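# Four arms build a free-standing three-block arch

## Task

Using any of the four arms (bases: arm1 at x=+0.65, y=+0.35, z=+0.72 facing -162°; arm2 at x=-0.10, y=+0.65, z=+0.72 facing -63°; arm3 at x=-0.65, y=-0.30, z=+0.72 facing +23°; arm4 at x=+0.45, y=-0.65, z=+0.72 facing +106°; angles counter-clockwise from +x, positions in metres), make an arch from blocks found on the table. Two identical leaning blocks must stand upright on one of their ends, that end flat on the table, tilted toward each other. A keystone must sit centred between them on their slanted tops, touching each with no gap. All three blocks must lie along one line, and no other loose object may be in contact with them. Finish by opening the grippers and moving the arms away; the arch must stand without any robot supporting it.

## Robot and tools

Robots: four identical i2rt Big YAM arms named arm1, arm2, arm3 and arm4. Each has six revolute joints, a two-finger gripper and one wrist camera. With joints 1 and 6 at zero and the hand level and pointing ahead, the camera rides on top of the hand looking toward the fingertips. The hand can reach roughly 1.0 m out from the joint-1 axis. Joints move at different speeds, so the hand may sweep a wide curve between postures.

Frames: everything shares one scene frame with its origin on the floor and +z up; the table top is near z=0.72 m. Bases sit on the table at the positions given in the task, and each base's facing is the direction the arm extends when joint1_rad is 0. The hand point is midway between the fingertips; the hand's z axis runs along the fingers and its y axis is the direction in which the fingers open and close. Hand poses rely on each foot's true pose, which is never printed.

execute_actions: argument actions is a list holding either nothing or exactly one action. An action is an object whose keys are arm names; under each goes a joints object with any of joint1_rad, joint2_rad, joint3_rad, joint4_rad, joint5_rad, joint6_rad (radians) and gripper_m (metres). All values are absolute targets, not offsets. Ranges and done tolerances: joint1_rad -2.879 to 2.879 (±0.045), base yaw, positive counter-clockwise seen from above; joint2_rad 0 to 3.141 (±0.14), shoulder, 0 means upper arm lies back roughly level, increasing lifts it up then forward; joint3_rad 0 to 3.019 (±0.09), elbow, 0 is fully folded, increasing opens it; joint4_rad -1.692 to 1.57 (±0.055), hand pitch, positive tips fingers up; joint5_rad -1.57 to 1.57 (±0.03), sideways swing, positive toward the arm's right; joint6_rad -2.094 to 2.094 (±0.035), roll, positive clockwise viewed from behind the hand; gripper_m 0 to 0.093 (±0.003), gap between fingertips, with about 50 to 62 N per pad at most. All motions in one action begin together and may finish at different times; an action lasts at most 15 s. A joint or arm you omit can still be driving toward its previous target. Unknown keys or values out of range make the whole call rejected with nothing moving. Optional cameras: a list drawn from arm1_cam_wrist, arm2_cam_wrist, arm3_cam_wrist, arm4_cam_wrist or all; omitted, null or ["all"] gives every camera, [] gives none. An empty actions list just reports state and images.

wait: seconds from 0 to 10; commands nothing new and returns the same report as an empty action.

zoom_image: camera (one wrist camera name) and region [x0, y0, x1, y1] in pixels of that camera's latest full image, origin top-left, at most 504 by 504. Cameras are fisheye, 504x504, focal length about 415 px, principal point near (254, 250), field up to about 51° off axis.

finished_scene: scene, the number of the current scene. It is final; the result says whether the goal held and may give a new task. Replying without any tool call ends everything.

Reading results: joint_positions lists current angles. The pictures line names the cameras in image order. joint_status tells how each commanded motion ended: off_target (stopped short and may still push), contact_stop or time_out (target dropped and position held, although a timed-out joint can keep a nearby target, within 0.375, 0.375, 0.113, 0.225, 0.075, 0.3 rad for joints 1 to 6, and keep pushing), not_followed (a self- or inter-arm collision check held back that arm's joint targets, announced by a joint command not followed line, often with a cause; the gripper part still runs, and the held targets may be retried later), limit_stop_at_motor_heat (after a heat stop; resend the target). on_its_own reports behaviour you did not command this call; held at gives the target being held, not the position. A joint bearing a load will slowly sag. Tiny target changes may not move a joint. Sending a joint its reported position relieves a push.

Motor heat: holding loads or pushing warms motors, even while you think. MOTOR HOT appears from 85 °C; at 100 °C an OVER-TEMPERATURE FAULT drops that whole arm, gripper included, until it cools. Keep grasps brief.

Cautions: the arms do not stop on contact and can press very hard. Never let two robots squeeze each other; the collision check ignores fingers, gripper housings and wrist cameras and may react late. Do not knock objects off the work area. Avoid dropping, slamming or shoving blocks. Loose objects may occasionally get a small push from outside. The scene keeps running while you compose replies, with arms holding their last command. Fewer and shorter motions are better.

Each tool is called after "Request:" as name([rows], argument=value, ...), one row to a line, values as JSON.

## Session

Request:
execute_actions(actions=[])

Scene clock: 0.00 s.
Motor temperatures (°C, as the motors report them): arm1=[29 29 28 28 28 26] | arm2=[25 28 27 29 28 28] | arm3=[29 27 26 27 25 29] | arm4=[29 28 27 29 26 29]
arm1.joint_positions: joint1_rad=-0.191 joint2_rad=+0.619 joint3_rad=+1.428 joint4_rad=-1.307 joint5_rad=-0.172 joint6_rad=+0.023 gripper_m=+0.094
arm1.joint_status: not commanded
arm1.hand: x=+0.4277 y=+0.2997 z=+1.3851 quat_wxyz=(-0.103, -0.853, -0.074, +0.506) (m; scene frame)
arm2.joint_positions: joint1_rad=-0.491 joint2_rad=+0.250 joint3_rad=+1.628 joint4_rad=-1.327 joint5_rad=+0.172 joint6_rad=-0.681 gripper_m=+0.095
arm2.joint_status: not commanded
arm2.hand: x=-0.1351 y=+0.6747 z=+1.4491 quat_wxyz=(-0.237, -0.375, -0.574, +0.688) (m; scene frame)
arm3.joint_positions: joint1_rad=-0.708 joint2_rad=+0.595 joint3_rad=+1.351 joint4_rad=-1.404 joint5_rad=-0.030 joint6_rad=+0.080 gripper_m=+0.094
arm3.joint_status: not commanded
arm3.hand: x=-0.4436 y=-0.3712 z=+1.2552 quat_wxyz=(-0.442, -0.186, -0.876, +0.047) (m; scene frame)
arm4.joint_positions: joint1_rad=-0.487 joint2_rad=+0.281 joint3_rad=+1.345 joint4_rad=-1.613 joint5_rad=-0.029 joint6_rad=+0.271 gripper_m=+0.094
arm4.joint_status: not commanded
arm4.hand: x=+0.4623 y=-0.5817 z=+1.2328 quat_wxyz=(-0.331, +0.449, -0.747, -0.361) (m; scene frame)
pictures: arm1_cam_wrist, arm2_cam_wrist, arm3_cam_wrist, arm4_cam_wrist
Images, in order (width x height): arm1_cam_wrist 504x504, arm2_cam_wrist 504x504, arm3_cam_wrist 504x504, arm4_cam_wrist 504x504.

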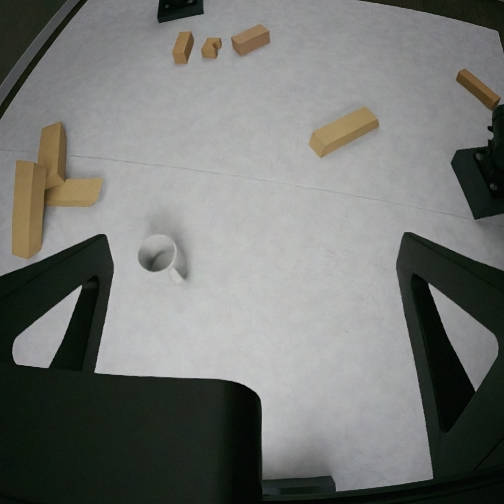

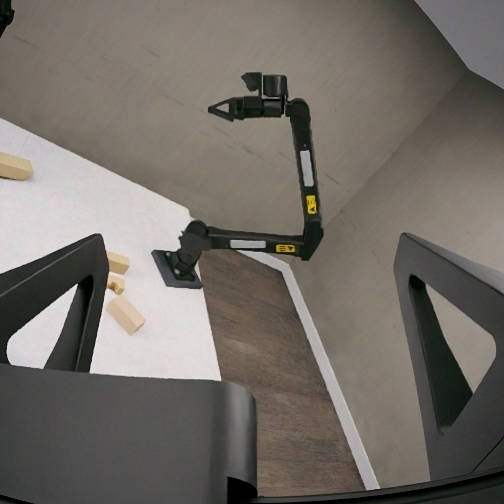

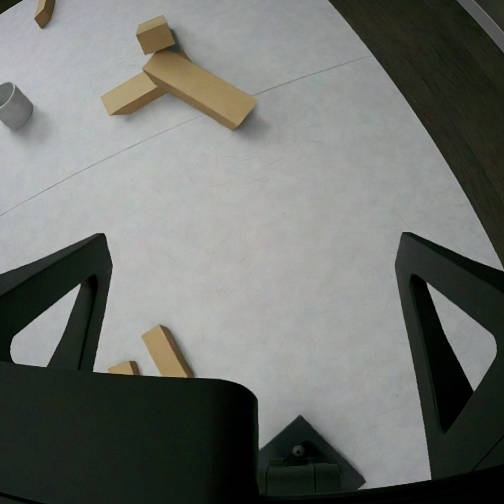

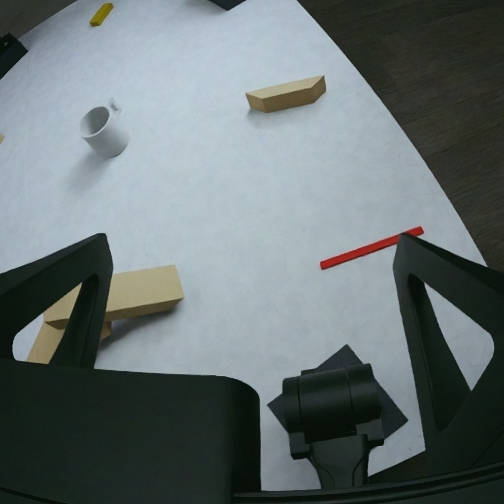

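Request:
execute_actions([
  {"arm1":{"joints":{"joint1_rad":0,"joint5_rad":0,"joint6_rad":0}},"arm2":{"joints":{"joint1_rad":0,"joint5_rad":0,"joint6_rad":0}},"arm3":{"joints":{"joint1_rad":0,"joint5_rad":0,"joint6_rad":0}},"arm4":{"joints":{"joint1_rad":0,"joint5_rad":0,"joint6_rad":0}}},
], cameras=[])

Request:
execute_actions([
  {"arm1":{"joints":{"joint4_rad":-0.7}},"arm2":{"joints":{"joint3_rad":1.0}},"arm3":{"joints":{"joint2_rad":1.2}},"arm4":{"joints":{"joint2_rad":0.9}}},
])

Scene clock: 3.57 s.
Motor temperatures (°C, as the motors report them): arm1=[29 29 29 28 28 26] | arm2=[25 28 27 29 28 28] | arm3=[29 27 27 27 25 29] | arm4=[29 28 28 29 26 29]
arm1.joint_positions: joint1_rad=-0.005 joint2_rad=+0.619 joint3_rad=+1.428 joint4_rad=-1.307 joint5_rad=-0.002 joint6_rad=+0.010 gripper_m=+0.094
arm1.joint_status: all done
arm1.hand: x=+0.4309 y=+0.2857 z=+1.3839 quat_wxyz=(-0.075, -0.851, -0.117, +0.507) (m; scene frame)
arm2.joint_positions: joint1_rad=-0.001 joint2_rad=+0.250 joint3_rad=+1.628 joint4_rad=-1.327 joint5_rad=+0.003 joint6_rad=-0.012 gripper_m=+0.095
arm2.joint_status: all done
arm2.hand: x=-0.1109 y=+0.6688 z=+1.4495 quat_wxyz=(-0.610, -0.371, -0.574, +0.402) (m; scene frame)
arm3.joint_positions: joint1_rad=-0.013 joint2_rad=+0.595 joint3_rad=+1.351 joint4_rad=-1.404 joint5_rad=+0.000 joint6_rad=+0.007 gripper_m=+0.094
arm3.joint_status: all done
arm3.hand: x=-0.4443 y=-0.2260 z=+1.2551 quat_wxyz=(-0.438, +0.150, -0.883, -0.077) (m; scene frame)
arm4.joint_positions: joint1_rad=-0.005 joint2_rad=+0.281 joint3_rad=+1.345 joint4_rad=-1.613 joint5_rad=-0.002 joint6_rad=+0.013 gripper_m=+0.094
arm4.joint_status: all done
arm4.hand: x=+0.4324 y=-0.5829 z=+1.2328 quat_wxyz=(-0.297, +0.685, -0.540, -0.389) (m; scene frame)
pictures: none
No camera images: the call's "cameras" was empty. Leave "cameras" out to get every camera's image.

Scene clock: 5.03 s.
Motor temperatures (°C, as the motors report them): arm1=[29 29 30 28 28 26] | arm2=[25 28 27 29 28 28] | arm3=[29 27 27 27 25 29] | arm4=[29 28 28 29 26 29]
arm1.joint_positions: joint1_rad=-0.005 joint2_rad=+0.619 joint3_rad=+1.428 joint4_rad=-0.725 joint5_rad=-0.002 joint6_rad=+0.010 gripper_m=+0.094
arm1.joint_status: all done
arm1.hand: x=+0.4034 y=+0.2777 z=+1.5220 quat_wxyz=(-0.107, -0.669, -0.092, +0.730) (m; scene frame)
arm2.joint_positions: joint1_rad=-0.001 joint2_rad=+0.255 joint3_rad=+1.000 joint4_rad=-1.327 joint5_rad=+0.003 joint6_rad=-0.012 gripper_m=+0.095
arm2.joint_status: all done
arm2.hand: x=-0.0403 y=+0.5116 z=+1.1903 quat_wxyz=(-0.402, -0.475, -0.737, +0.264) (m; scene frame)
arm3.joint_positions: joint1_rad=-0.013 joint2_rad=+1.211 joint3_rad=+1.351 joint4_rad=-1.404 joint5_rad=+0.000 joint6_rad=+0.007 gripper_m=+0.094
arm3.joint_status: all done
arm3.hand: x=-0.2710 y=-0.1641 z=+1.0702 quat_wxyz=(-0.150, +0.166, -0.974, -0.026) (m; scene frame)
arm4.joint_positions: joint1_rad=-0.005 joint2_rad=+0.901 joint3_rad=+1.345 joint4_rad=-1.613 joint5_rad=-0.002 joint6_rad=+0.013 gripper_m=+0.094
arm4.joint_status: all done
arm4.hand: x=+0.3811 y=-0.3800 z=+1.1339 quat_wxyz=(-0.121, +0.769, -0.607, -0.159) (m; scene frame)
pictures: arm1_cam_wrist, arm2_cam_wrist, arm3_cam_wrist, arm4_cam_wrist
Images, in order (width x height): arm1_cam_wrist 504x504, arm2_cam_wrist 504x504, arm3_cam_wrist 504x504, arm4_cam_wrist 504x504.

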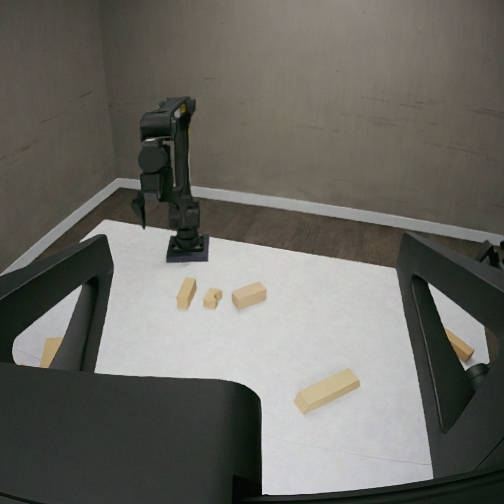

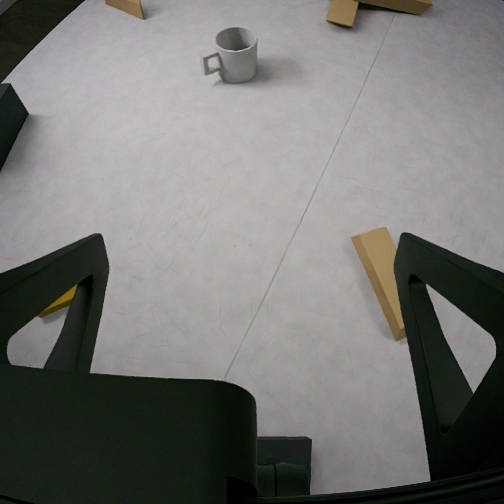

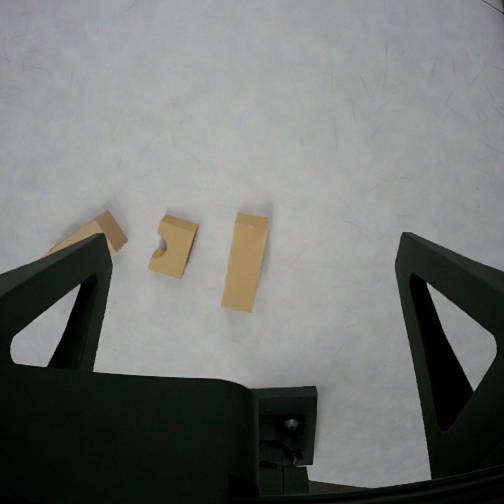

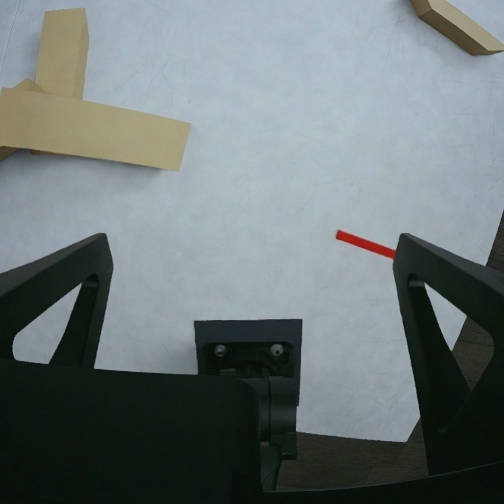

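Request:
execute_actions([
  {"arm1":{"joints":{"joint1_rad":1.0,"joint2_rad":1.4,"joint3_rad":1.5,"joint4_rad":-1.67}},"arm2":{"joints":{"joint1_rad":-0.9,"joint2_rad":1.25,"joint3_rad":1.35,"joint4_rad":-1.67}},"arm3":{"joints":{"joint1_rad":0.3,"joint2_rad":1.0,"joint3_rad":1.1,"joint4_rad":-1.67}},"arm4":{"joints":{"joint1_rad":0.8,"joint2_rad":1.4,"joint3_rad":1.5,"joint4_rad":-1.67}}},
])

Scene clock: 7.53 s.
Motor temperatures (°C, as the motors report them): arm1=[29 29 30 28 28 26] | arm2=[25 28 28 29 28 28] | arm3=[29 28 28 27 25 29] | arm4=[29 28 29 29 26 29]
arm1.joint_positions: joint1_rad=+1.008 joint2_rad=+1.423 joint3_rad=+1.478 joint4_rad=-1.658 joint5_rad=-0.001 joint6_rad=+0.008 gripper_m=+0.094
arm1.joint_status: all done
arm1.hand: x=+0.5412 y=-0.0411 z=+1.1096 quat_wxyz=(+0.011, -0.801, -0.599, -0.011) (m; scene frame)
arm2.joint_positions: joint1_rad=-0.904 joint2_rad=+1.257 joint3_rad=+1.334 joint4_rad=-1.659 joint5_rad=-0.001 joint6_rad=-0.011 gripper_m=+0.095
arm2.joint_status: all done
arm2.hand: x=-0.2652 y=+0.3485 z=+1.0699 quat_wxyz=(-0.005, -0.854, -0.521, -0.006) (m; scene frame)
arm3.joint_positions: joint1_rad=+0.292 joint2_rad=+0.997 joint3_rad=+1.095 joint4_rad=-1.663 joint5_rad=+0.000 joint6_rad=+0.006 gripper_m=+0.094
arm3.joint_status: all done
arm3.hand: x=-0.4483 y=-0.1463 z=+1.0198 quat_wxyz=(-0.003, +0.316, -0.949, -0.001) (m; scene frame)
arm4.joint_positions: joint1_rad=+0.808 joint2_rad=+1.396 joint3_rad=+1.480 joint4_rad=-1.662 joint5_rad=+0.000 joint6_rad=+0.012 gripper_m=+0.094
arm4.joint_status: all done
arm4.hand: x=+0.0995 y=-0.4559 z=+1.0283 quat_wxyz=(+0.000, +0.966, -0.258, +0.003) (m; scene frame)
pictures: arm1_cam_wrist, arm2_cam_wrist, arm3_cam_wrist, arm4_cam_wrist
Images, in order (width x height): arm1_cam_wrist 504x504, arm2_cam_wrist 504x504, arm3_cam_wrist 504x504, arm4_cam_wrist 504x504.

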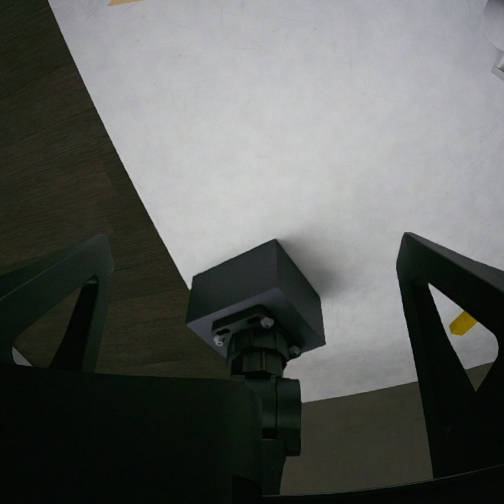

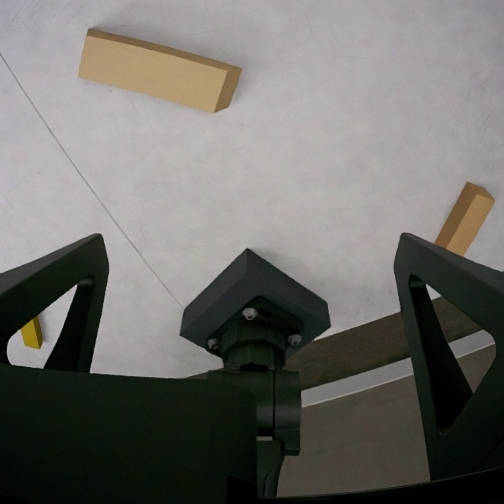

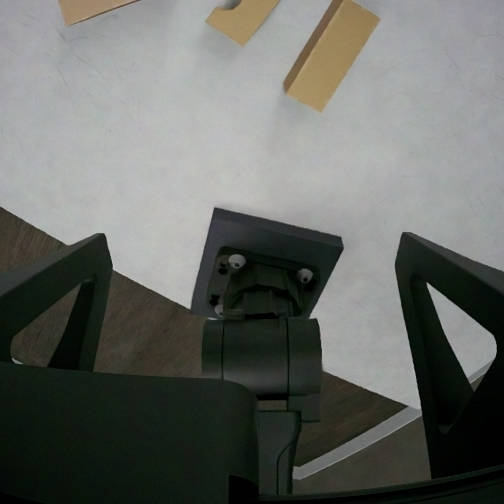

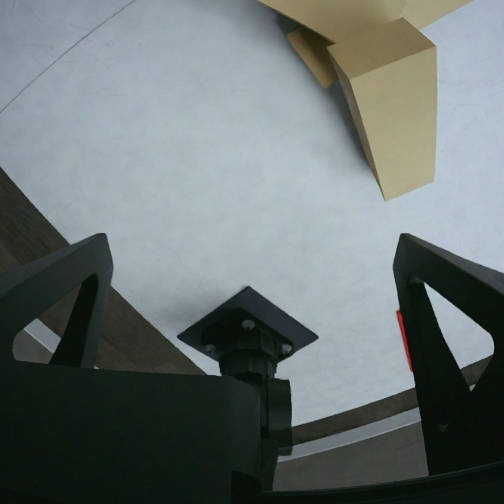

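Request:
execute_actions([
  {"arm1":{"joints":{"joint1_rad":1.15,"joint2_rad":1.35,"joint3_rad":1.4,"joint4_rad":-0.975}},"arm2":{"joints":{"joint1_rad":-0.75,"joint2_rad":1.217,"joint3_rad":1.185,"joint4_rad":-0.893}},"arm3":{"joints":{"joint1_rad":0.3,"joint2_rad":0.9,"joint3_rad":1.0,"joint4_rad":-1.025}},"arm4":{"joints":{"joint1_rad":0.62,"joint2_rad":1.1,"joint3_rad":1.3,"joint4_rad":-1.125}}},
])

Scene clock: 12.93 s.
Motor temperatures (°C, as the motors report them): arm1=[29 29 31 28 28 26] | arm2=[25 28 29 29 28 28] | arm3=[29 28 29 27 25 29] | arm4=[29 28 30 29 26 29]
arm1.joint_positions: joint1_rad=+1.158 joint2_rad=+1.365 joint3_rad=+1.398 joint4_rad=-0.996 joint5_rad=+0.000 joint6_rad=+0.008 gripper_m=+0.094
arm1.joint_status: all done
arm1.hand: x=+0.5846 y=-0.1787 z=+1.1445 quat_wxyz=(-0.197, -0.719, -0.628, +0.225) (m; scene frame)
arm2.joint_positions: joint1_rad=-0.743 joint2_rad=+1.215 joint3_rad=+1.181 joint4_rad=-0.911 joint5_rad=-0.001 joint6_rad=-0.010 gripper_m=+0.095
arm2.joint_status: all done
arm2.hand: x=-0.2560 y=+0.2016 z=+1.0737 quat_wxyz=(-0.186, -0.770, -0.557, +0.251) (m; scene frame)
arm3.joint_positions: joint1_rad=+0.292 joint2_rad=+0.898 joint3_rad=+0.993 joint4_rad=-1.043 joint5_rad=+0.000 joint6_rad=+0.006 gripper_m=+0.094
arm3.joint_status: all done
arm3.hand: x=-0.3625 y=-0.0813 z=+1.0478 quat_wxyz=(-0.289, +0.301, -0.903, -0.098) (m; scene frame)
arm4.joint_positions: joint1_rad=+0.611 joint2_rad=+1.091 joint3_rad=+1.310 joint4_rad=-1.140 joint5_rad=+0.000 joint6_rad=+0.012 gripper_m=+0.094
arm4.joint_status: all done
arm4.hand: x=+0.1243 y=-0.3735 z=+1.1116 quat_wxyz=(-0.109, +0.887, -0.333, -0.300) (m; scene frame)
pictures: arm1_cam_wrist, arm2_cam_wrist, arm3_cam_wrist, arm4_cam_wrist
Images, in order (width x height): arm1_cam_wrist 504x504, arm2_cam_wrist 504x504, arm3_cam_wrist 504x504, arm4_cam_wrist 504x504.

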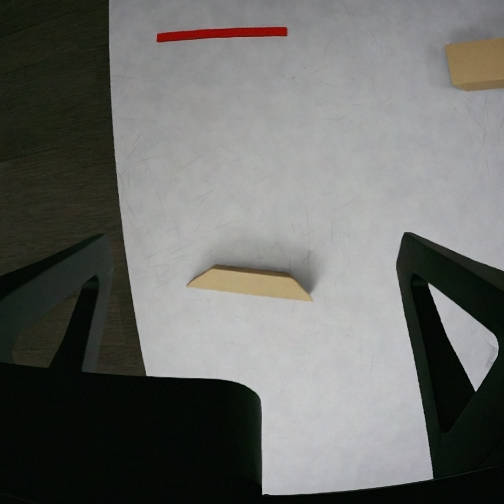

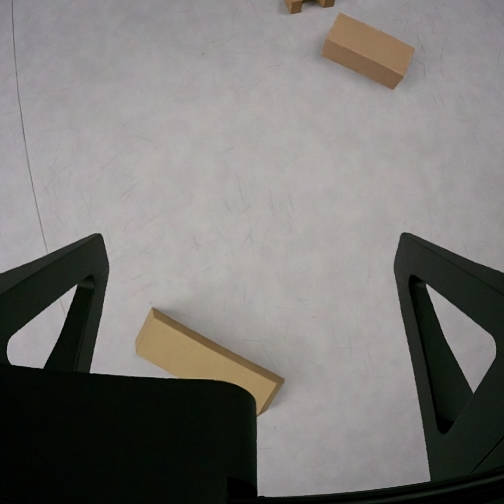

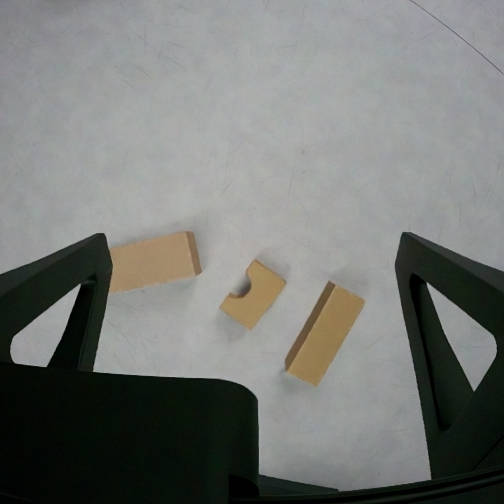

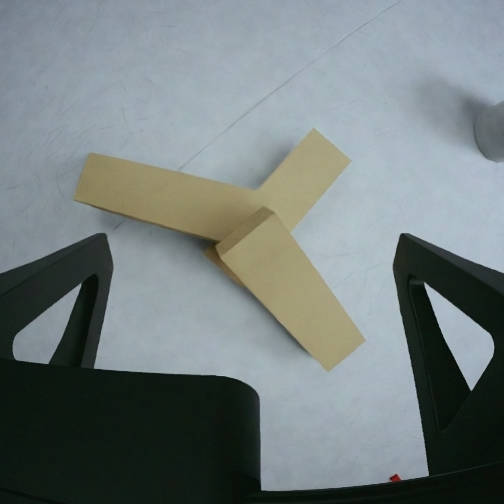

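Request:
zoom_image(camera="arm4_cam_wrist", region=[60, 110, 380, 390])

Request:
zoom_image(camera="arm2_cam_wrist", region=[110, 280, 310, 430])

Request:
zoom_image(camera="arm1_cam_wrist", region=[170, 230, 330, 330])

Region (60, 110, 380, 390) of arm4_cam_wrist's 504x504 image, scaled by 1.575, with more detail than that image has; it fills the top 441 rows of this view, and the rest is white.

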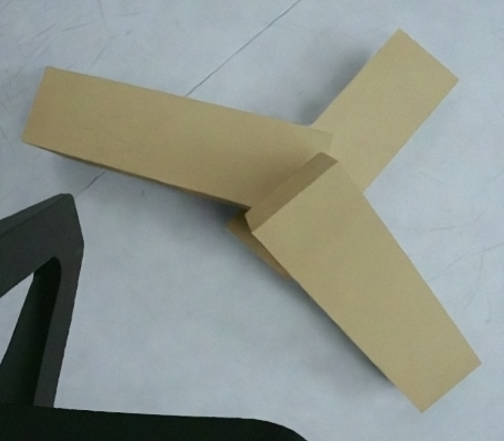

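Region (110, 280, 310, 430) of arm2_cam_wrist's 504x504 image, scaled by 2.520, with more detail than that image has; it fills the top 378 rows of this view, and the rest is white.

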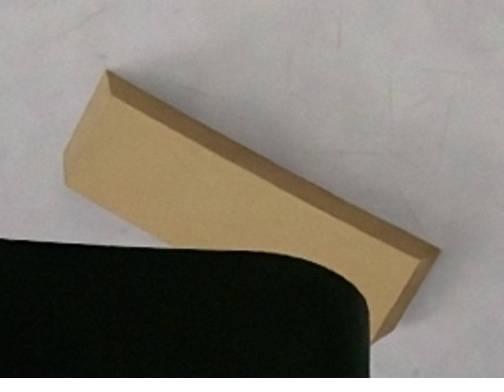

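Region (170, 230, 330, 330) of arm1_cam_wrist's 504x504 image, scaled by 3.150, with more detail than that image has; it fills the top 315 rows of this view, and the rest is white.

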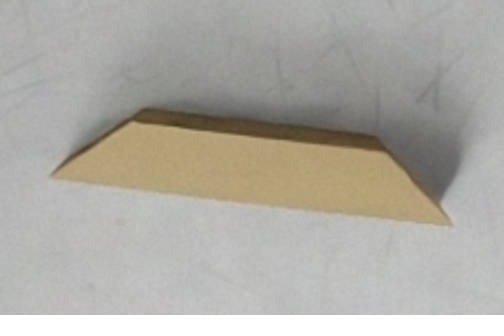

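Request:
execute_actions([
  {"arm1":{"joints":{"joint1_rad":0.55,"joint2_rad":0.7,"joint3_rad":0.3,"joint4_rad":0.25}},"arm2":{"joints":{"joint1_rad":-0.55,"joint2_rad":0.1,"joint3_rad":0.1,"joint4_rad":-0.45}},"arm3":{"joints":{"joint1_rad":-0.42,"joint2_rad":0.6,"joint3_rad":0.3,"joint4_rad":0.25}},"arm4":{"joints":{"joint1_rad":0.65,"joint2_rad":0.2,"joint3_rad":0.2,"joint4_rad":-0.2}}},
])

Scene clock: 15.33 s.
Motor temperatures (°C, as the motors report them): arm1=[29 29 32 28 28 26] | arm2=[25 28 30 29 28 28] | arm3=[29 28 29 27 25 29] | arm4=[29 28 30 29 26 29]
arm1.joint_positions: joint1_rad=+0.554 joint2_rad=+0.704 joint3_rad=+0.296 joint4_rad=+0.224 joint5_rad=+0.002 joint6_rad=+0.008 gripper_m=+0.094
arm1.joint_status: all done
arm1.hand: x=+0.4053 y=+0.0756 z=+1.0506 quat_wxyz=(-0.261, -0.703, -0.310, +0.585) (m; scene frame)
arm2.joint_positions: joint1_rad=-0.542 joint2_rad=+0.106 joint3_rad=+0.100 joint4_rad=-0.471 joint5_rad=-0.001 joint6_rad=-0.010 gripper_m=+0.095
arm2.joint_status: all done
arm2.hand: x=-0.1328 y=+0.4027 z=+0.8983 quat_wxyz=(-0.349, -0.637, -0.565, +0.392) (m; scene frame)
arm3.joint_positions: joint1_rad=-0.409 joint2_rad=+0.602 joint3_rad=+0.292 joint4_rad=+0.228 joint5_rad=+0.000 joint6_rad=+0.005 gripper_m=+0.094
arm3.joint_status: all done
arm3.hand: x=-0.2954 y=-0.3193 z=+1.0068 quat_wxyz=(-0.677, -0.021, -0.735, +0.016) (m; scene frame)
arm4.joint_positions: joint1_rad=+0.645 joint2_rad=+0.206 joint3_rad=+0.206 joint4_rad=-0.217 joint5_rad=+0.000 joint6_rad=+0.012 gripper_m=+0.094
arm4.joint_status: all done
arm4.hand: x=+0.2256 y=-0.4730 z=+0.9478 quat_wxyz=(-0.204, +0.734, -0.261, -0.592) (m; scene frame)
pictures: arm1_cam_wrist, arm2_cam_wrist, arm3_cam_wrist, arm4_cam_wrist
Images, in order (width x height): arm1_cam_wrist 504x504, arm2_cam_wrist 504x504, arm3_cam_wrist 504x504, arm4_cam_wrist 504x504.

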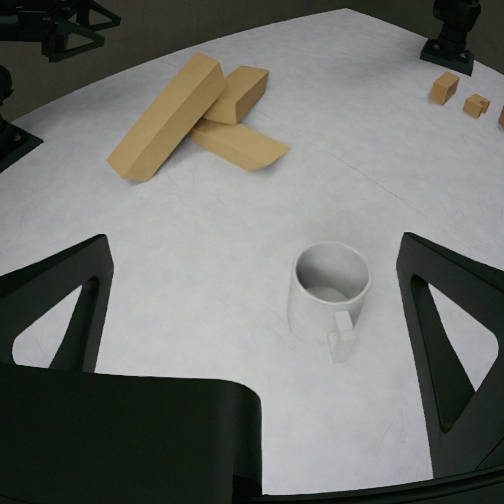

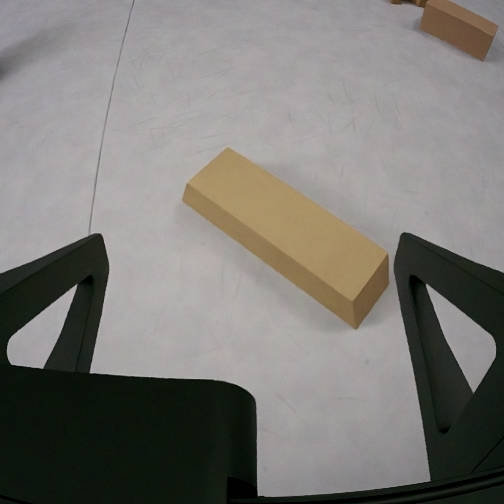

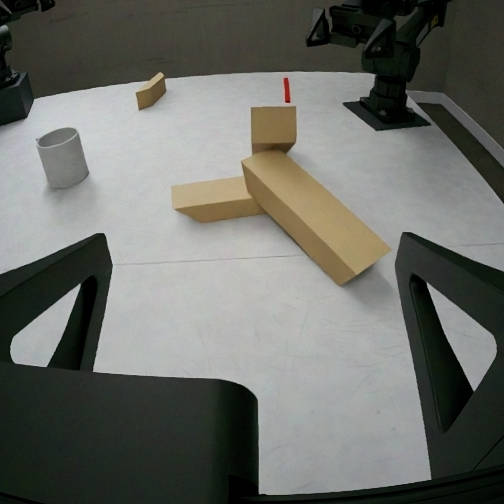

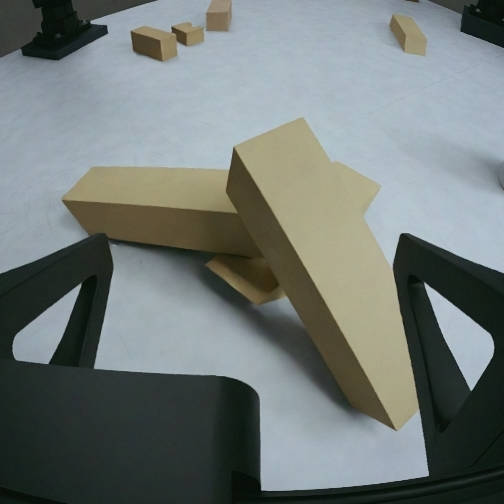

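Request:
zoom_image(camera="arm1_cam_wrist", region=[95, 40, 305, 200])

Request:
zoom_image(camera="arm3_cam_wrist", region=[120, 60, 410, 300])

Request:
zoom_image(camera="arm4_cam_wrist", region=[50, 100, 450, 440])

Region (95, 40, 305, 200) of arm1_cam_wrist's 504x504 image, scaled by 2.400, with more detail than that image has; it fills the top 384 rows of this view, and the rest is white.

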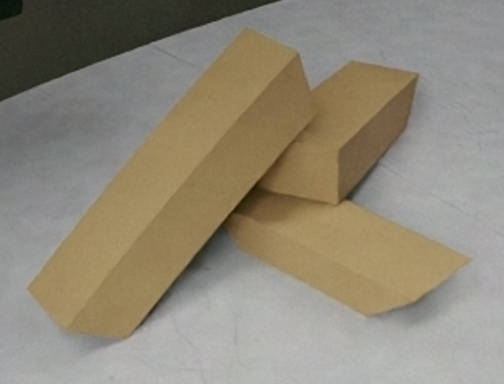

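Region (120, 60, 410, 300) of arm3_cam_wrist's 504x504 image, scaled by 1.738, with more detail than that image has; it fills the top 417 rows of this view, and the rest is white.

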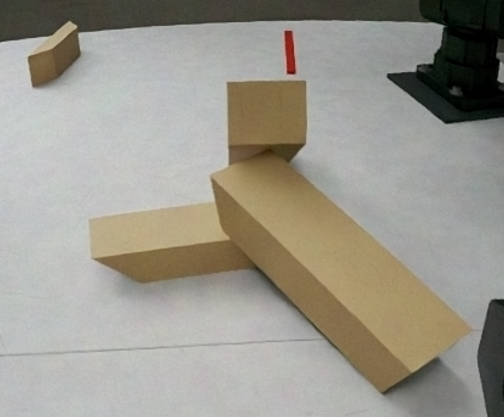

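Region (50, 100, 450, 440) of arm4_cam_wrist's 504x504 image, scaled by 1.260, with more detail than that image has; it fills the top 428 rows of this view, and the rest is white.

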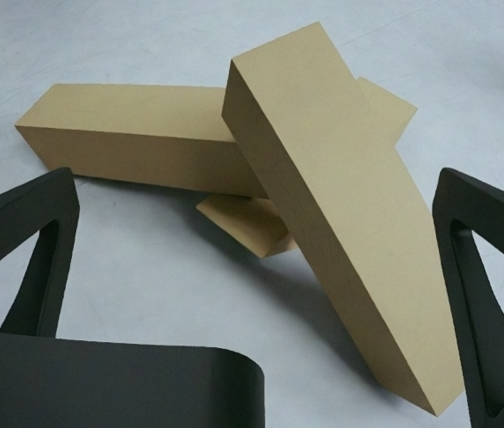

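Request:
execute_actions([
  {"arm4":{"joints":{"joint1_rad":0.426,"joint2_rad":0.6,"joint3_rad":1.176,"joint4_rad":-1.457,"joint6_rad":2.09}},"arm2":{"joints":{"joint2_rad":0.3,"joint3_rad":0.9,"joint4_rad":-0.9}}},
], cameras=[])

Request:
execute_actions([
  {"arm4":{"joints":{"joint2_rad":1.29}}},
])

Scene clock: 20.90 s.
Motor temperatures (°C, as the motors report them): arm1=[29 29 32 28 28 26] | arm2=[25 28 31 29 28 28] | arm3=[29 28 30 27 25 29] | arm4=[29 28 32 29 26 29]
arm1.joint_positions: joint1_rad=+0.554 joint2_rad=+0.704 joint3_rad=+0.296 joint4_rad=+0.224 joint5_rad=+0.002 joint6_rad=+0.008 gripper_m=+0.094
arm1.joint_status: not commanded
arm1.hand: x=+0.4053 y=+0.0756 z=+1.0506 quat_wxyz=(-0.261, -0.703, -0.310, +0.585) (m; scene frame)
arm2.joint_positions: joint1_rad=-0.542 joint2_rad=+0.302 joint3_rad=+0.860 joint4_rad=-0.890 joint5_rad=-0.001 joint6_rad=-0.010 gripper_m=+0.095
arm2.joint_status: all done
arm2.hand: x=-0.1337 y=+0.4221 z=+1.2051 quat_wxyz=(-0.388, -0.607, -0.538, +0.438) (m; scene frame)
arm3.joint_positions: joint1_rad=-0.409 joint2_rad=+0.602 joint3_rad=+0.292 joint4_rad=+0.228 joint5_rad=+0.000 joint6_rad=+0.005 gripper_m=+0.094
arm3.joint_status: not commanded
arm3.hand: x=-0.2954 y=-0.3193 z=+1.0068 quat_wxyz=(-0.677, -0.021, -0.735, +0.016) (m; scene frame)
arm4.joint_positions: joint1_rad=+0.429 joint2_rad=+0.598 joint3_rad=+1.134 joint4_rad=-1.446 joint5_rad=+0.000 joint6_rad=+2.076 gripper_m=+0.094
arm4.joint_status: all done
arm4.hand: x=+0.3079 y=-0.4766 z=+1.1276 quat_wxyz=(+0.181, +0.083, -0.942, -0.270) (m; scene frame)
pictures: none
No camera images: the call's "cameras" was empty. Leave "cameras" out to get every camera's image.

Scene clock: 22.20 s.
Motor temperatures (°C, as the motors report them): arm1=[29 29 32 28 28 26] | arm2=[25 28 31 29 28 28] | arm3=[29 28 30 27 25 29] | arm4=[29 28 32 29 26 29]
arm1.joint_positions: joint1_rad=+0.554 joint2_rad=+0.704 joint3_rad=+0.296 joint4_rad=+0.224 joint5_rad=+0.002 joint6_rad=+0.008 gripper_m=+0.094
arm1.joint_status: not commanded
arm1.hand: x=+0.4053 y=+0.0756 z=+1.0506 quat_wxyz=(-0.261, -0.703, -0.310, +0.585) (m; scene frame)
arm2.joint_positions: joint1_rad=-0.542 joint2_rad=+0.302 joint3_rad=+0.860 joint4_rad=-0.890 joint5_rad=-0.001 joint6_rad=-0.010 gripper_m=+0.095
arm2.joint_status: not commanded
arm2.hand: x=-0.1337 y=+0.4221 z=+1.2051 quat_wxyz=(-0.388, -0.607, -0.538, +0.438) (m; scene frame)
arm3.joint_positions: joint1_rad=-0.409 joint2_rad=+0.602 joint3_rad=+0.292 joint4_rad=+0.228 joint5_rad=+0.000 joint6_rad=+0.005 gripper_m=+0.094
arm3.joint_status: not commanded
arm3.hand: x=-0.2954 y=-0.3193 z=+1.0068 quat_wxyz=(-0.677, -0.021, -0.735, +0.016) (m; scene frame)
arm4.joint_positions: joint1_rad=+0.429 joint2_rad=+1.292 joint3_rad=+1.142 joint4_rad=-1.449 joint5_rad=+0.000 joint6_rad=+2.077 gripper_m=+0.094
arm4.joint_status: all done
arm4.hand: x=+0.2276 y=-0.3774 z=+0.9369 quat_wxyz=(-0.008, +0.087, -0.996, +0.011) (m; scene frame)
pictures: arm1_cam_wrist, arm2_cam_wrist, arm3_cam_wrist, arm4_cam_wrist
Images, in order (width x height): arm1_cam_wrist 504x504, arm2_cam_wrist 504x504, arm3_cam_wrist 504x504, arm4_cam_wrist 504x504.

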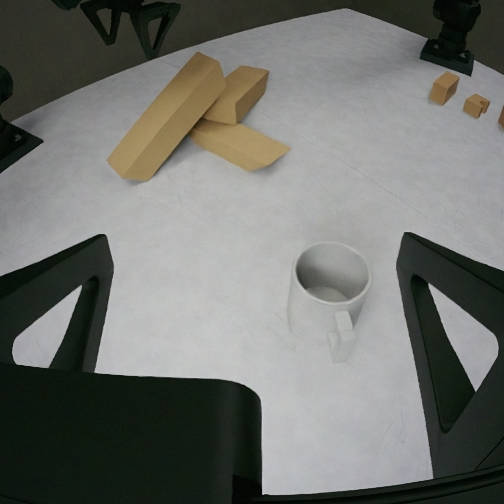

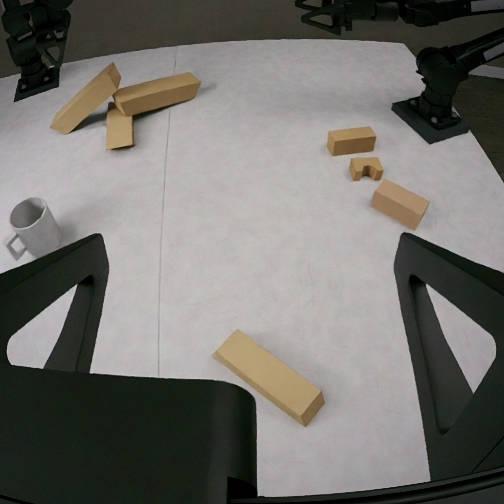

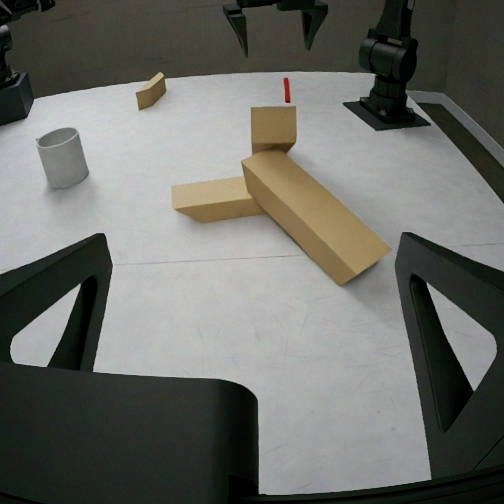

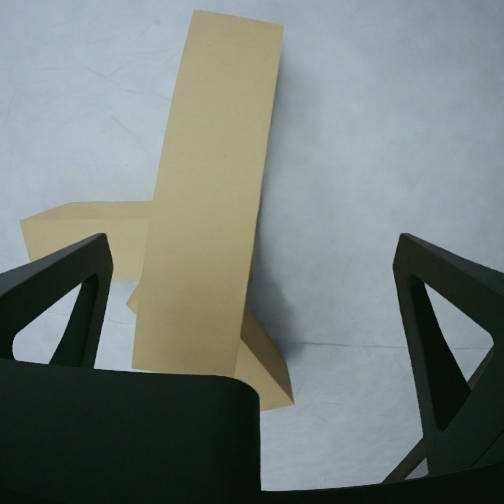

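Request:
execute_actions([
  {"arm4":{"joints":{"joint1_rad":0.40,"joint2_rad":1.356,"joint3_rad":1.01,"joint4_rad":-1.225,"joint6_rad":2.094}}},
], cameras=["arm4_cam_wrist","arm3_cam_wrist"])

Scene clock: 23.60 s.
Motor temperatures (°C, as the motors report them): arm1=[29 29 33 28 28 26] | arm2=[25 28 32 29 28 28] | arm3=[29 27 30 27 25 29] | arm4=[29 28 32 29 26 29]
arm1.joint_positions: joint1_rad=+0.554 joint2_rad=+0.704 joint3_rad=+0.296 joint4_rad=+0.224 joint5_rad=+0.002 joint6_rad=+0.008 gripper_m=+0.094
arm1.joint_status: not commanded
arm1.hand: x=+0.4053 y=+0.0756 z=+1.0506 quat_wxyz=(-0.261, -0.703, -0.310, +0.585) (m; scene frame)
arm2.joint_positions: joint1_rad=-0.542 joint2_rad=+0.302 joint3_rad=+0.860 joint4_rad=-0.890 joint5_rad=-0.001 joint6_rad=-0.010 gripper_m=+0.095
arm2.joint_status: not commanded
arm2.hand: x=-0.1337 y=+0.4221 z=+1.2051 quat_wxyz=(-0.388, -0.607, -0.538, +0.438) (m; scene frame)
arm3.joint_positions: joint1_rad=-0.409 joint2_rad=+0.602 joint3_rad=+0.292 joint4_rad=+0.228 joint5_rad=+0.000 joint6_rad=+0.005 gripper_m=+0.094
arm3.joint_status: not commanded
arm3.hand: x=-0.2954 y=-0.3193 z=+1.0068 quat_wxyz=(-0.677, -0.021, -0.735, +0.016) (m; scene frame)
arm4.joint_positions: joint1_rad=+0.406 joint2_rad=+1.357 joint3_rad=+1.010 joint4_rad=-1.235 joint5_rad=+0.000 joint6_rad=+2.081 gripper_m=+0.094
arm4.joint_status: all done
arm4.hand: x=+0.2274 y=-0.3640 z=+0.8659 quat_wxyz=(-0.003, +0.075, -0.997, +0.004) (m; scene frame)
pictures: arm3_cam_wrist, arm4_cam_wrist
Images, in order (width x height): arm3_cam_wrist 504x504, arm4_cam_wrist 504x504.

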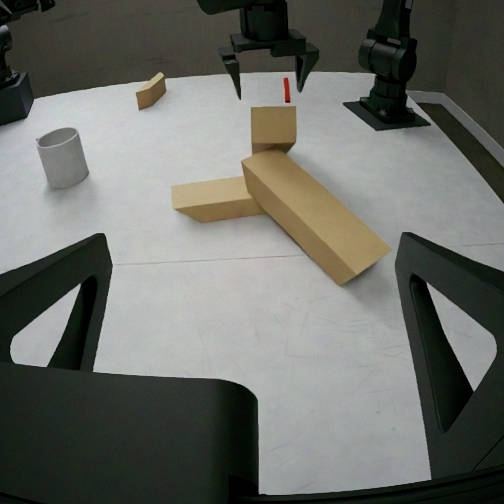

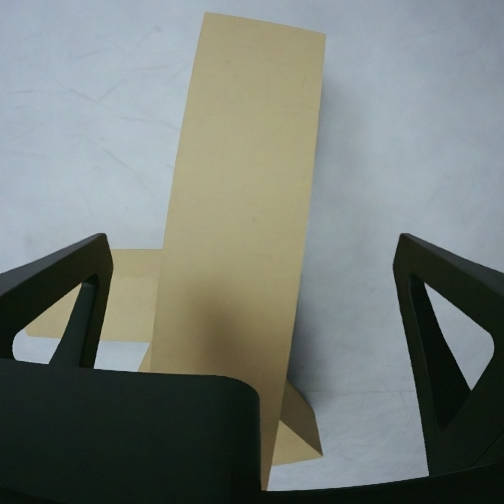

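Request:
execute_actions([
  {"arm4":{"joints":{"joint1_rad":0.385,"joint2_rad":1.44,"joint3_rad":0.895,"joint4_rad":-1.03}}},
], cameras=["arm4_cam_wrist","arm3_cam_wrist","arm1_cam_wrist"])

Scene clock: 24.67 s.
Motor temperatures (°C, as the motors report them): arm1=[29 29 33 28 28 26] | arm2=[25 28 32 29 28 28] | arm3=[29 27 30 27 25 29] | arm4=[29 28 32 29 26 29]
arm1.joint_positions: joint1_rad=+0.554 joint2_rad=+0.704 joint3_rad=+0.296 joint4_rad=+0.224 joint5_rad=+0.002 joint6_rad=+0.008 gripper_m=+0.094
arm1.joint_status: not commanded
arm1.hand: x=+0.4053 y=+0.0756 z=+1.0506 quat_wxyz=(-0.261, -0.703, -0.310, +0.585) (m; scene frame)
arm2.joint_positions: joint1_rad=-0.542 joint2_rad=+0.302 joint3_rad=+0.860 joint4_rad=-0.890 joint5_rad=-0.001 joint6_rad=-0.010 gripper_m=+0.095
arm2.joint_status: not commanded
arm2.hand: x=-0.1337 y=+0.4221 z=+1.2051 quat_wxyz=(-0.388, -0.607, -0.538, +0.438) (m; scene frame)
arm3.joint_positions: joint1_rad=-0.409 joint2_rad=+0.602 joint3_rad=+0.292 joint4_rad=+0.228 joint5_rad=+0.000 joint6_rad=+0.005 gripper_m=+0.094
arm3.joint_status: not commanded
arm3.hand: x=-0.2954 y=-0.3193 z=+1.0068 quat_wxyz=(-0.677, -0.021, -0.735, +0.016) (m; scene frame)
arm4.joint_positions: joint1_rad=+0.393 joint2_rad=+1.444 joint3_rad=+0.894 joint4_rad=-1.040 joint5_rad=+0.000 joint6_rad=+2.081 gripper_m=+0.094
arm4.joint_status: all done
arm4.hand: x=+0.2325 y=-0.3625 z=+0.7959 quat_wxyz=(-0.005, +0.068, -0.998, +0.007) (m; scene frame)
pictures: arm1_cam_wrist, arm3_cam_wrist, arm4_cam_wrist
Images, in order (width x height): arm1_cam_wrist 504x504, arm3_cam_wrist 504x504, arm4_cam_wrist 504x504.

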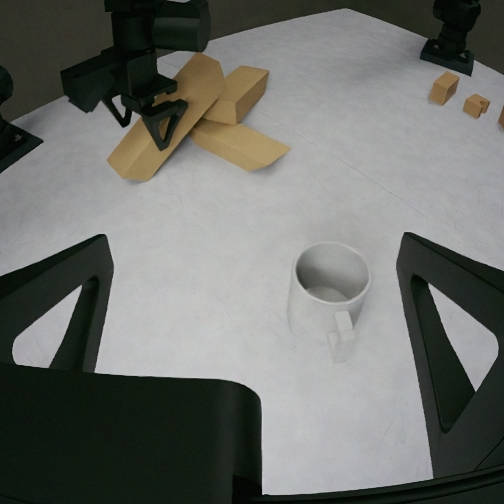

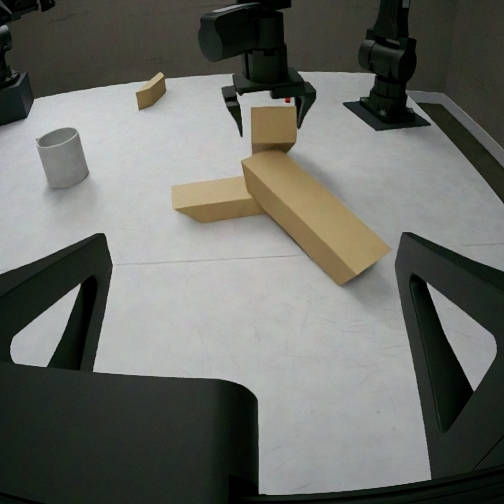

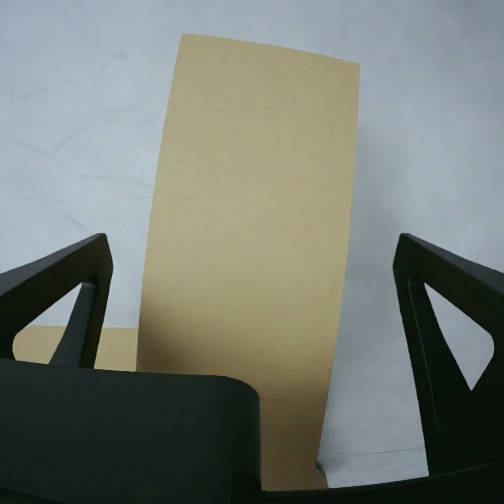

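Request:
execute_actions([
  {"arm4":{"joints":{"gripper_m":0.03}}},
], cameras=["arm4_cam_wrist","arm1_cam_wrist"])

Request:
execute_actions([
  {"arm4":{"joints":{"joint2_rad":1.29,"joint3_rad":1.2,"joint4_rad":-1.47}}},
], cameras=["arm4_cam_wrist","arm1_cam_wrist","arm3_cam_wrist"])

Scene clock: 25.50 s.
Motor temperatures (°C, as the motors report them): arm1=[29 29 33 28 28 26] | arm2=[25 28 32 29 28 28] | arm3=[29 27 30 27 25 29] | arm4=[29 28 32 29 26 29]
arm1.joint_positions: joint1_rad=+0.554 joint2_rad=+0.704 joint3_rad=+0.296 joint4_rad=+0.224 joint5_rad=+0.002 joint6_rad=+0.008 gripper_m=+0.094
arm1.joint_status: not commanded
arm1.hand: x=+0.4053 y=+0.0756 z=+1.0506 quat_wxyz=(-0.261, -0.703, -0.310, +0.585) (m; scene frame)
arm2.joint_positions: joint1_rad=-0.542 joint2_rad=+0.302 joint3_rad=+0.860 joint4_rad=-0.890 joint5_rad=-0.001 joint6_rad=-0.010 gripper_m=+0.095
arm2.joint_status: not commanded
arm2.hand: x=-0.1337 y=+0.4221 z=+1.2051 quat_wxyz=(-0.388, -0.607, -0.538, +0.438) (m; scene frame)
arm3.joint_positions: joint1_rad=-0.409 joint2_rad=+0.602 joint3_rad=+0.292 joint4_rad=+0.228 joint5_rad=+0.000 joint6_rad=+0.005 gripper_m=+0.094
arm3.joint_status: not commanded
arm3.hand: x=-0.2954 y=-0.3193 z=+1.0068 quat_wxyz=(-0.677, -0.021, -0.735, +0.016) (m; scene frame)
arm4.joint_positions: joint1_rad=+0.392 joint2_rad=+1.444 joint3_rad=+0.894 joint4_rad=-1.038 joint5_rad=+0.001 joint6_rad=+2.083 gripper_m=+0.060
arm4.joint_status: gripper_m off_target (ended at +0.060, target +0.030)
arm4.hand: x=+0.2327 y=-0.3619 z=+0.7960 quat_wxyz=(-0.005, +0.066, -0.998, +0.006) (m; scene frame)
pictures: arm1_cam_wrist, arm4_cam_wrist
Images, in order (width x height): arm1_cam_wrist 504x504, arm4_cam_wrist 504x504.

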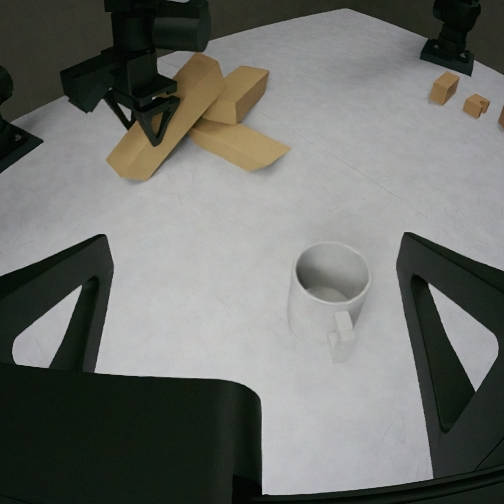

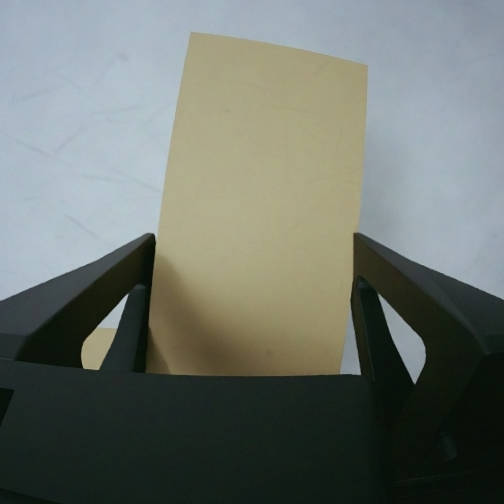

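Scene clock: 26.67 s.
Motor temperatures (°C, as the motors report them): arm1=[29 29 33 28 28 26] | arm2=[25 28 32 29 28 28] | arm3=[29 27 30 27 25 29] | arm4=[29 28 32 29 26 29]
arm1.joint_positions: joint1_rad=+0.554 joint2_rad=+0.704 joint3_rad=+0.296 joint4_rad=+0.224 joint5_rad=+0.002 joint6_rad=+0.008 gripper_m=+0.094
arm1.joint_status: not commanded
arm1.hand: x=+0.4053 y=+0.0756 z=+1.0506 quat_wxyz=(-0.261, -0.703, -0.310, +0.585) (m; scene frame)
arm2.joint_positions: joint1_rad=-0.542 joint2_rad=+0.302 joint3_rad=+0.860 joint4_rad=-0.890 joint5_rad=-0.001 joint6_rad=-0.010 gripper_m=+0.095
arm2.joint_status: not commanded
arm2.hand: x=-0.1337 y=+0.4221 z=+1.2051 quat_wxyz=(-0.388, -0.607, -0.538, +0.438) (m; scene frame)
arm3.joint_positions: joint1_rad=-0.409 joint2_rad=+0.602 joint3_rad=+0.292 joint4_rad=+0.228 joint5_rad=+0.000 joint6_rad=+0.005 gripper_m=+0.094
arm3.joint_status: not commanded
arm3.hand: x=-0.2954 y=-0.3193 z=+1.0068 quat_wxyz=(-0.677, -0.021, -0.735, +0.016) (m; scene frame)
arm4.joint_positions: joint1_rad=+0.392 joint2_rad=+1.292 joint3_rad=+1.165 joint4_rad=-1.462 joint5_rad=+0.001 joint6_rad=+2.083 gripper_m=+0.060
arm4.joint_status: all done
arm4.hand: x=+0.2358 y=-0.3662 z=+0.9458 quat_wxyz=(-0.005, +0.066, -0.998, +0.006) (m; scene frame)
pictures: arm1_cam_wrist, arm3_cam_wrist, arm4_cam_wrist
Images, in order (width x height): arm1_cam_wrist 504x504, arm3_cam_wrist 504x504, arm4_cam_wrist 504x504.

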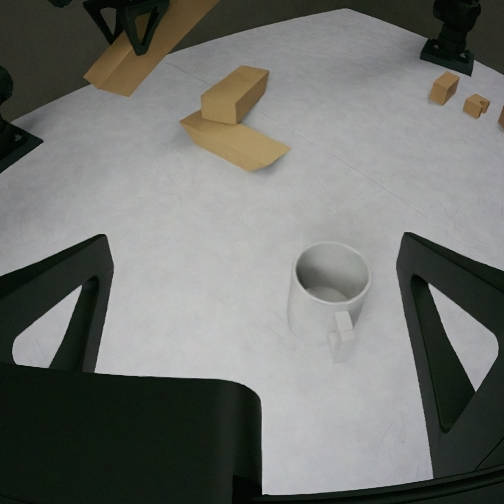

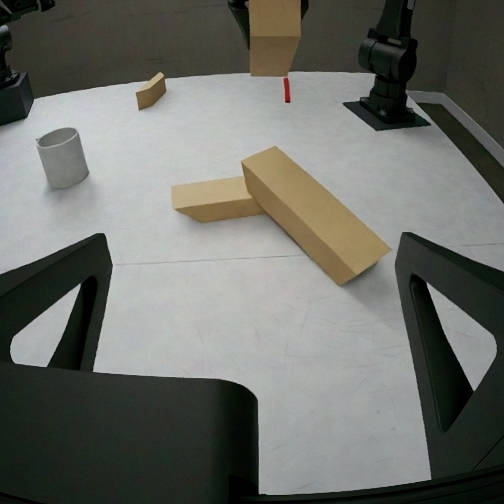

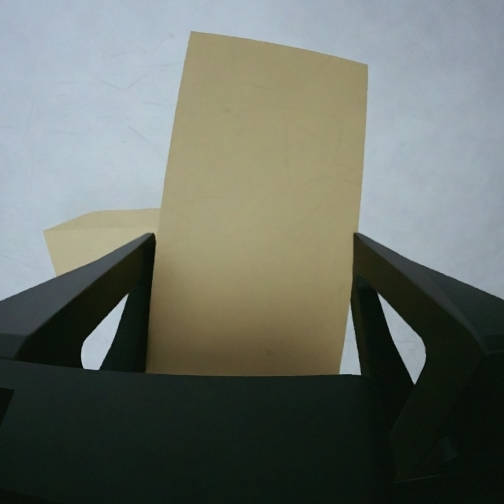

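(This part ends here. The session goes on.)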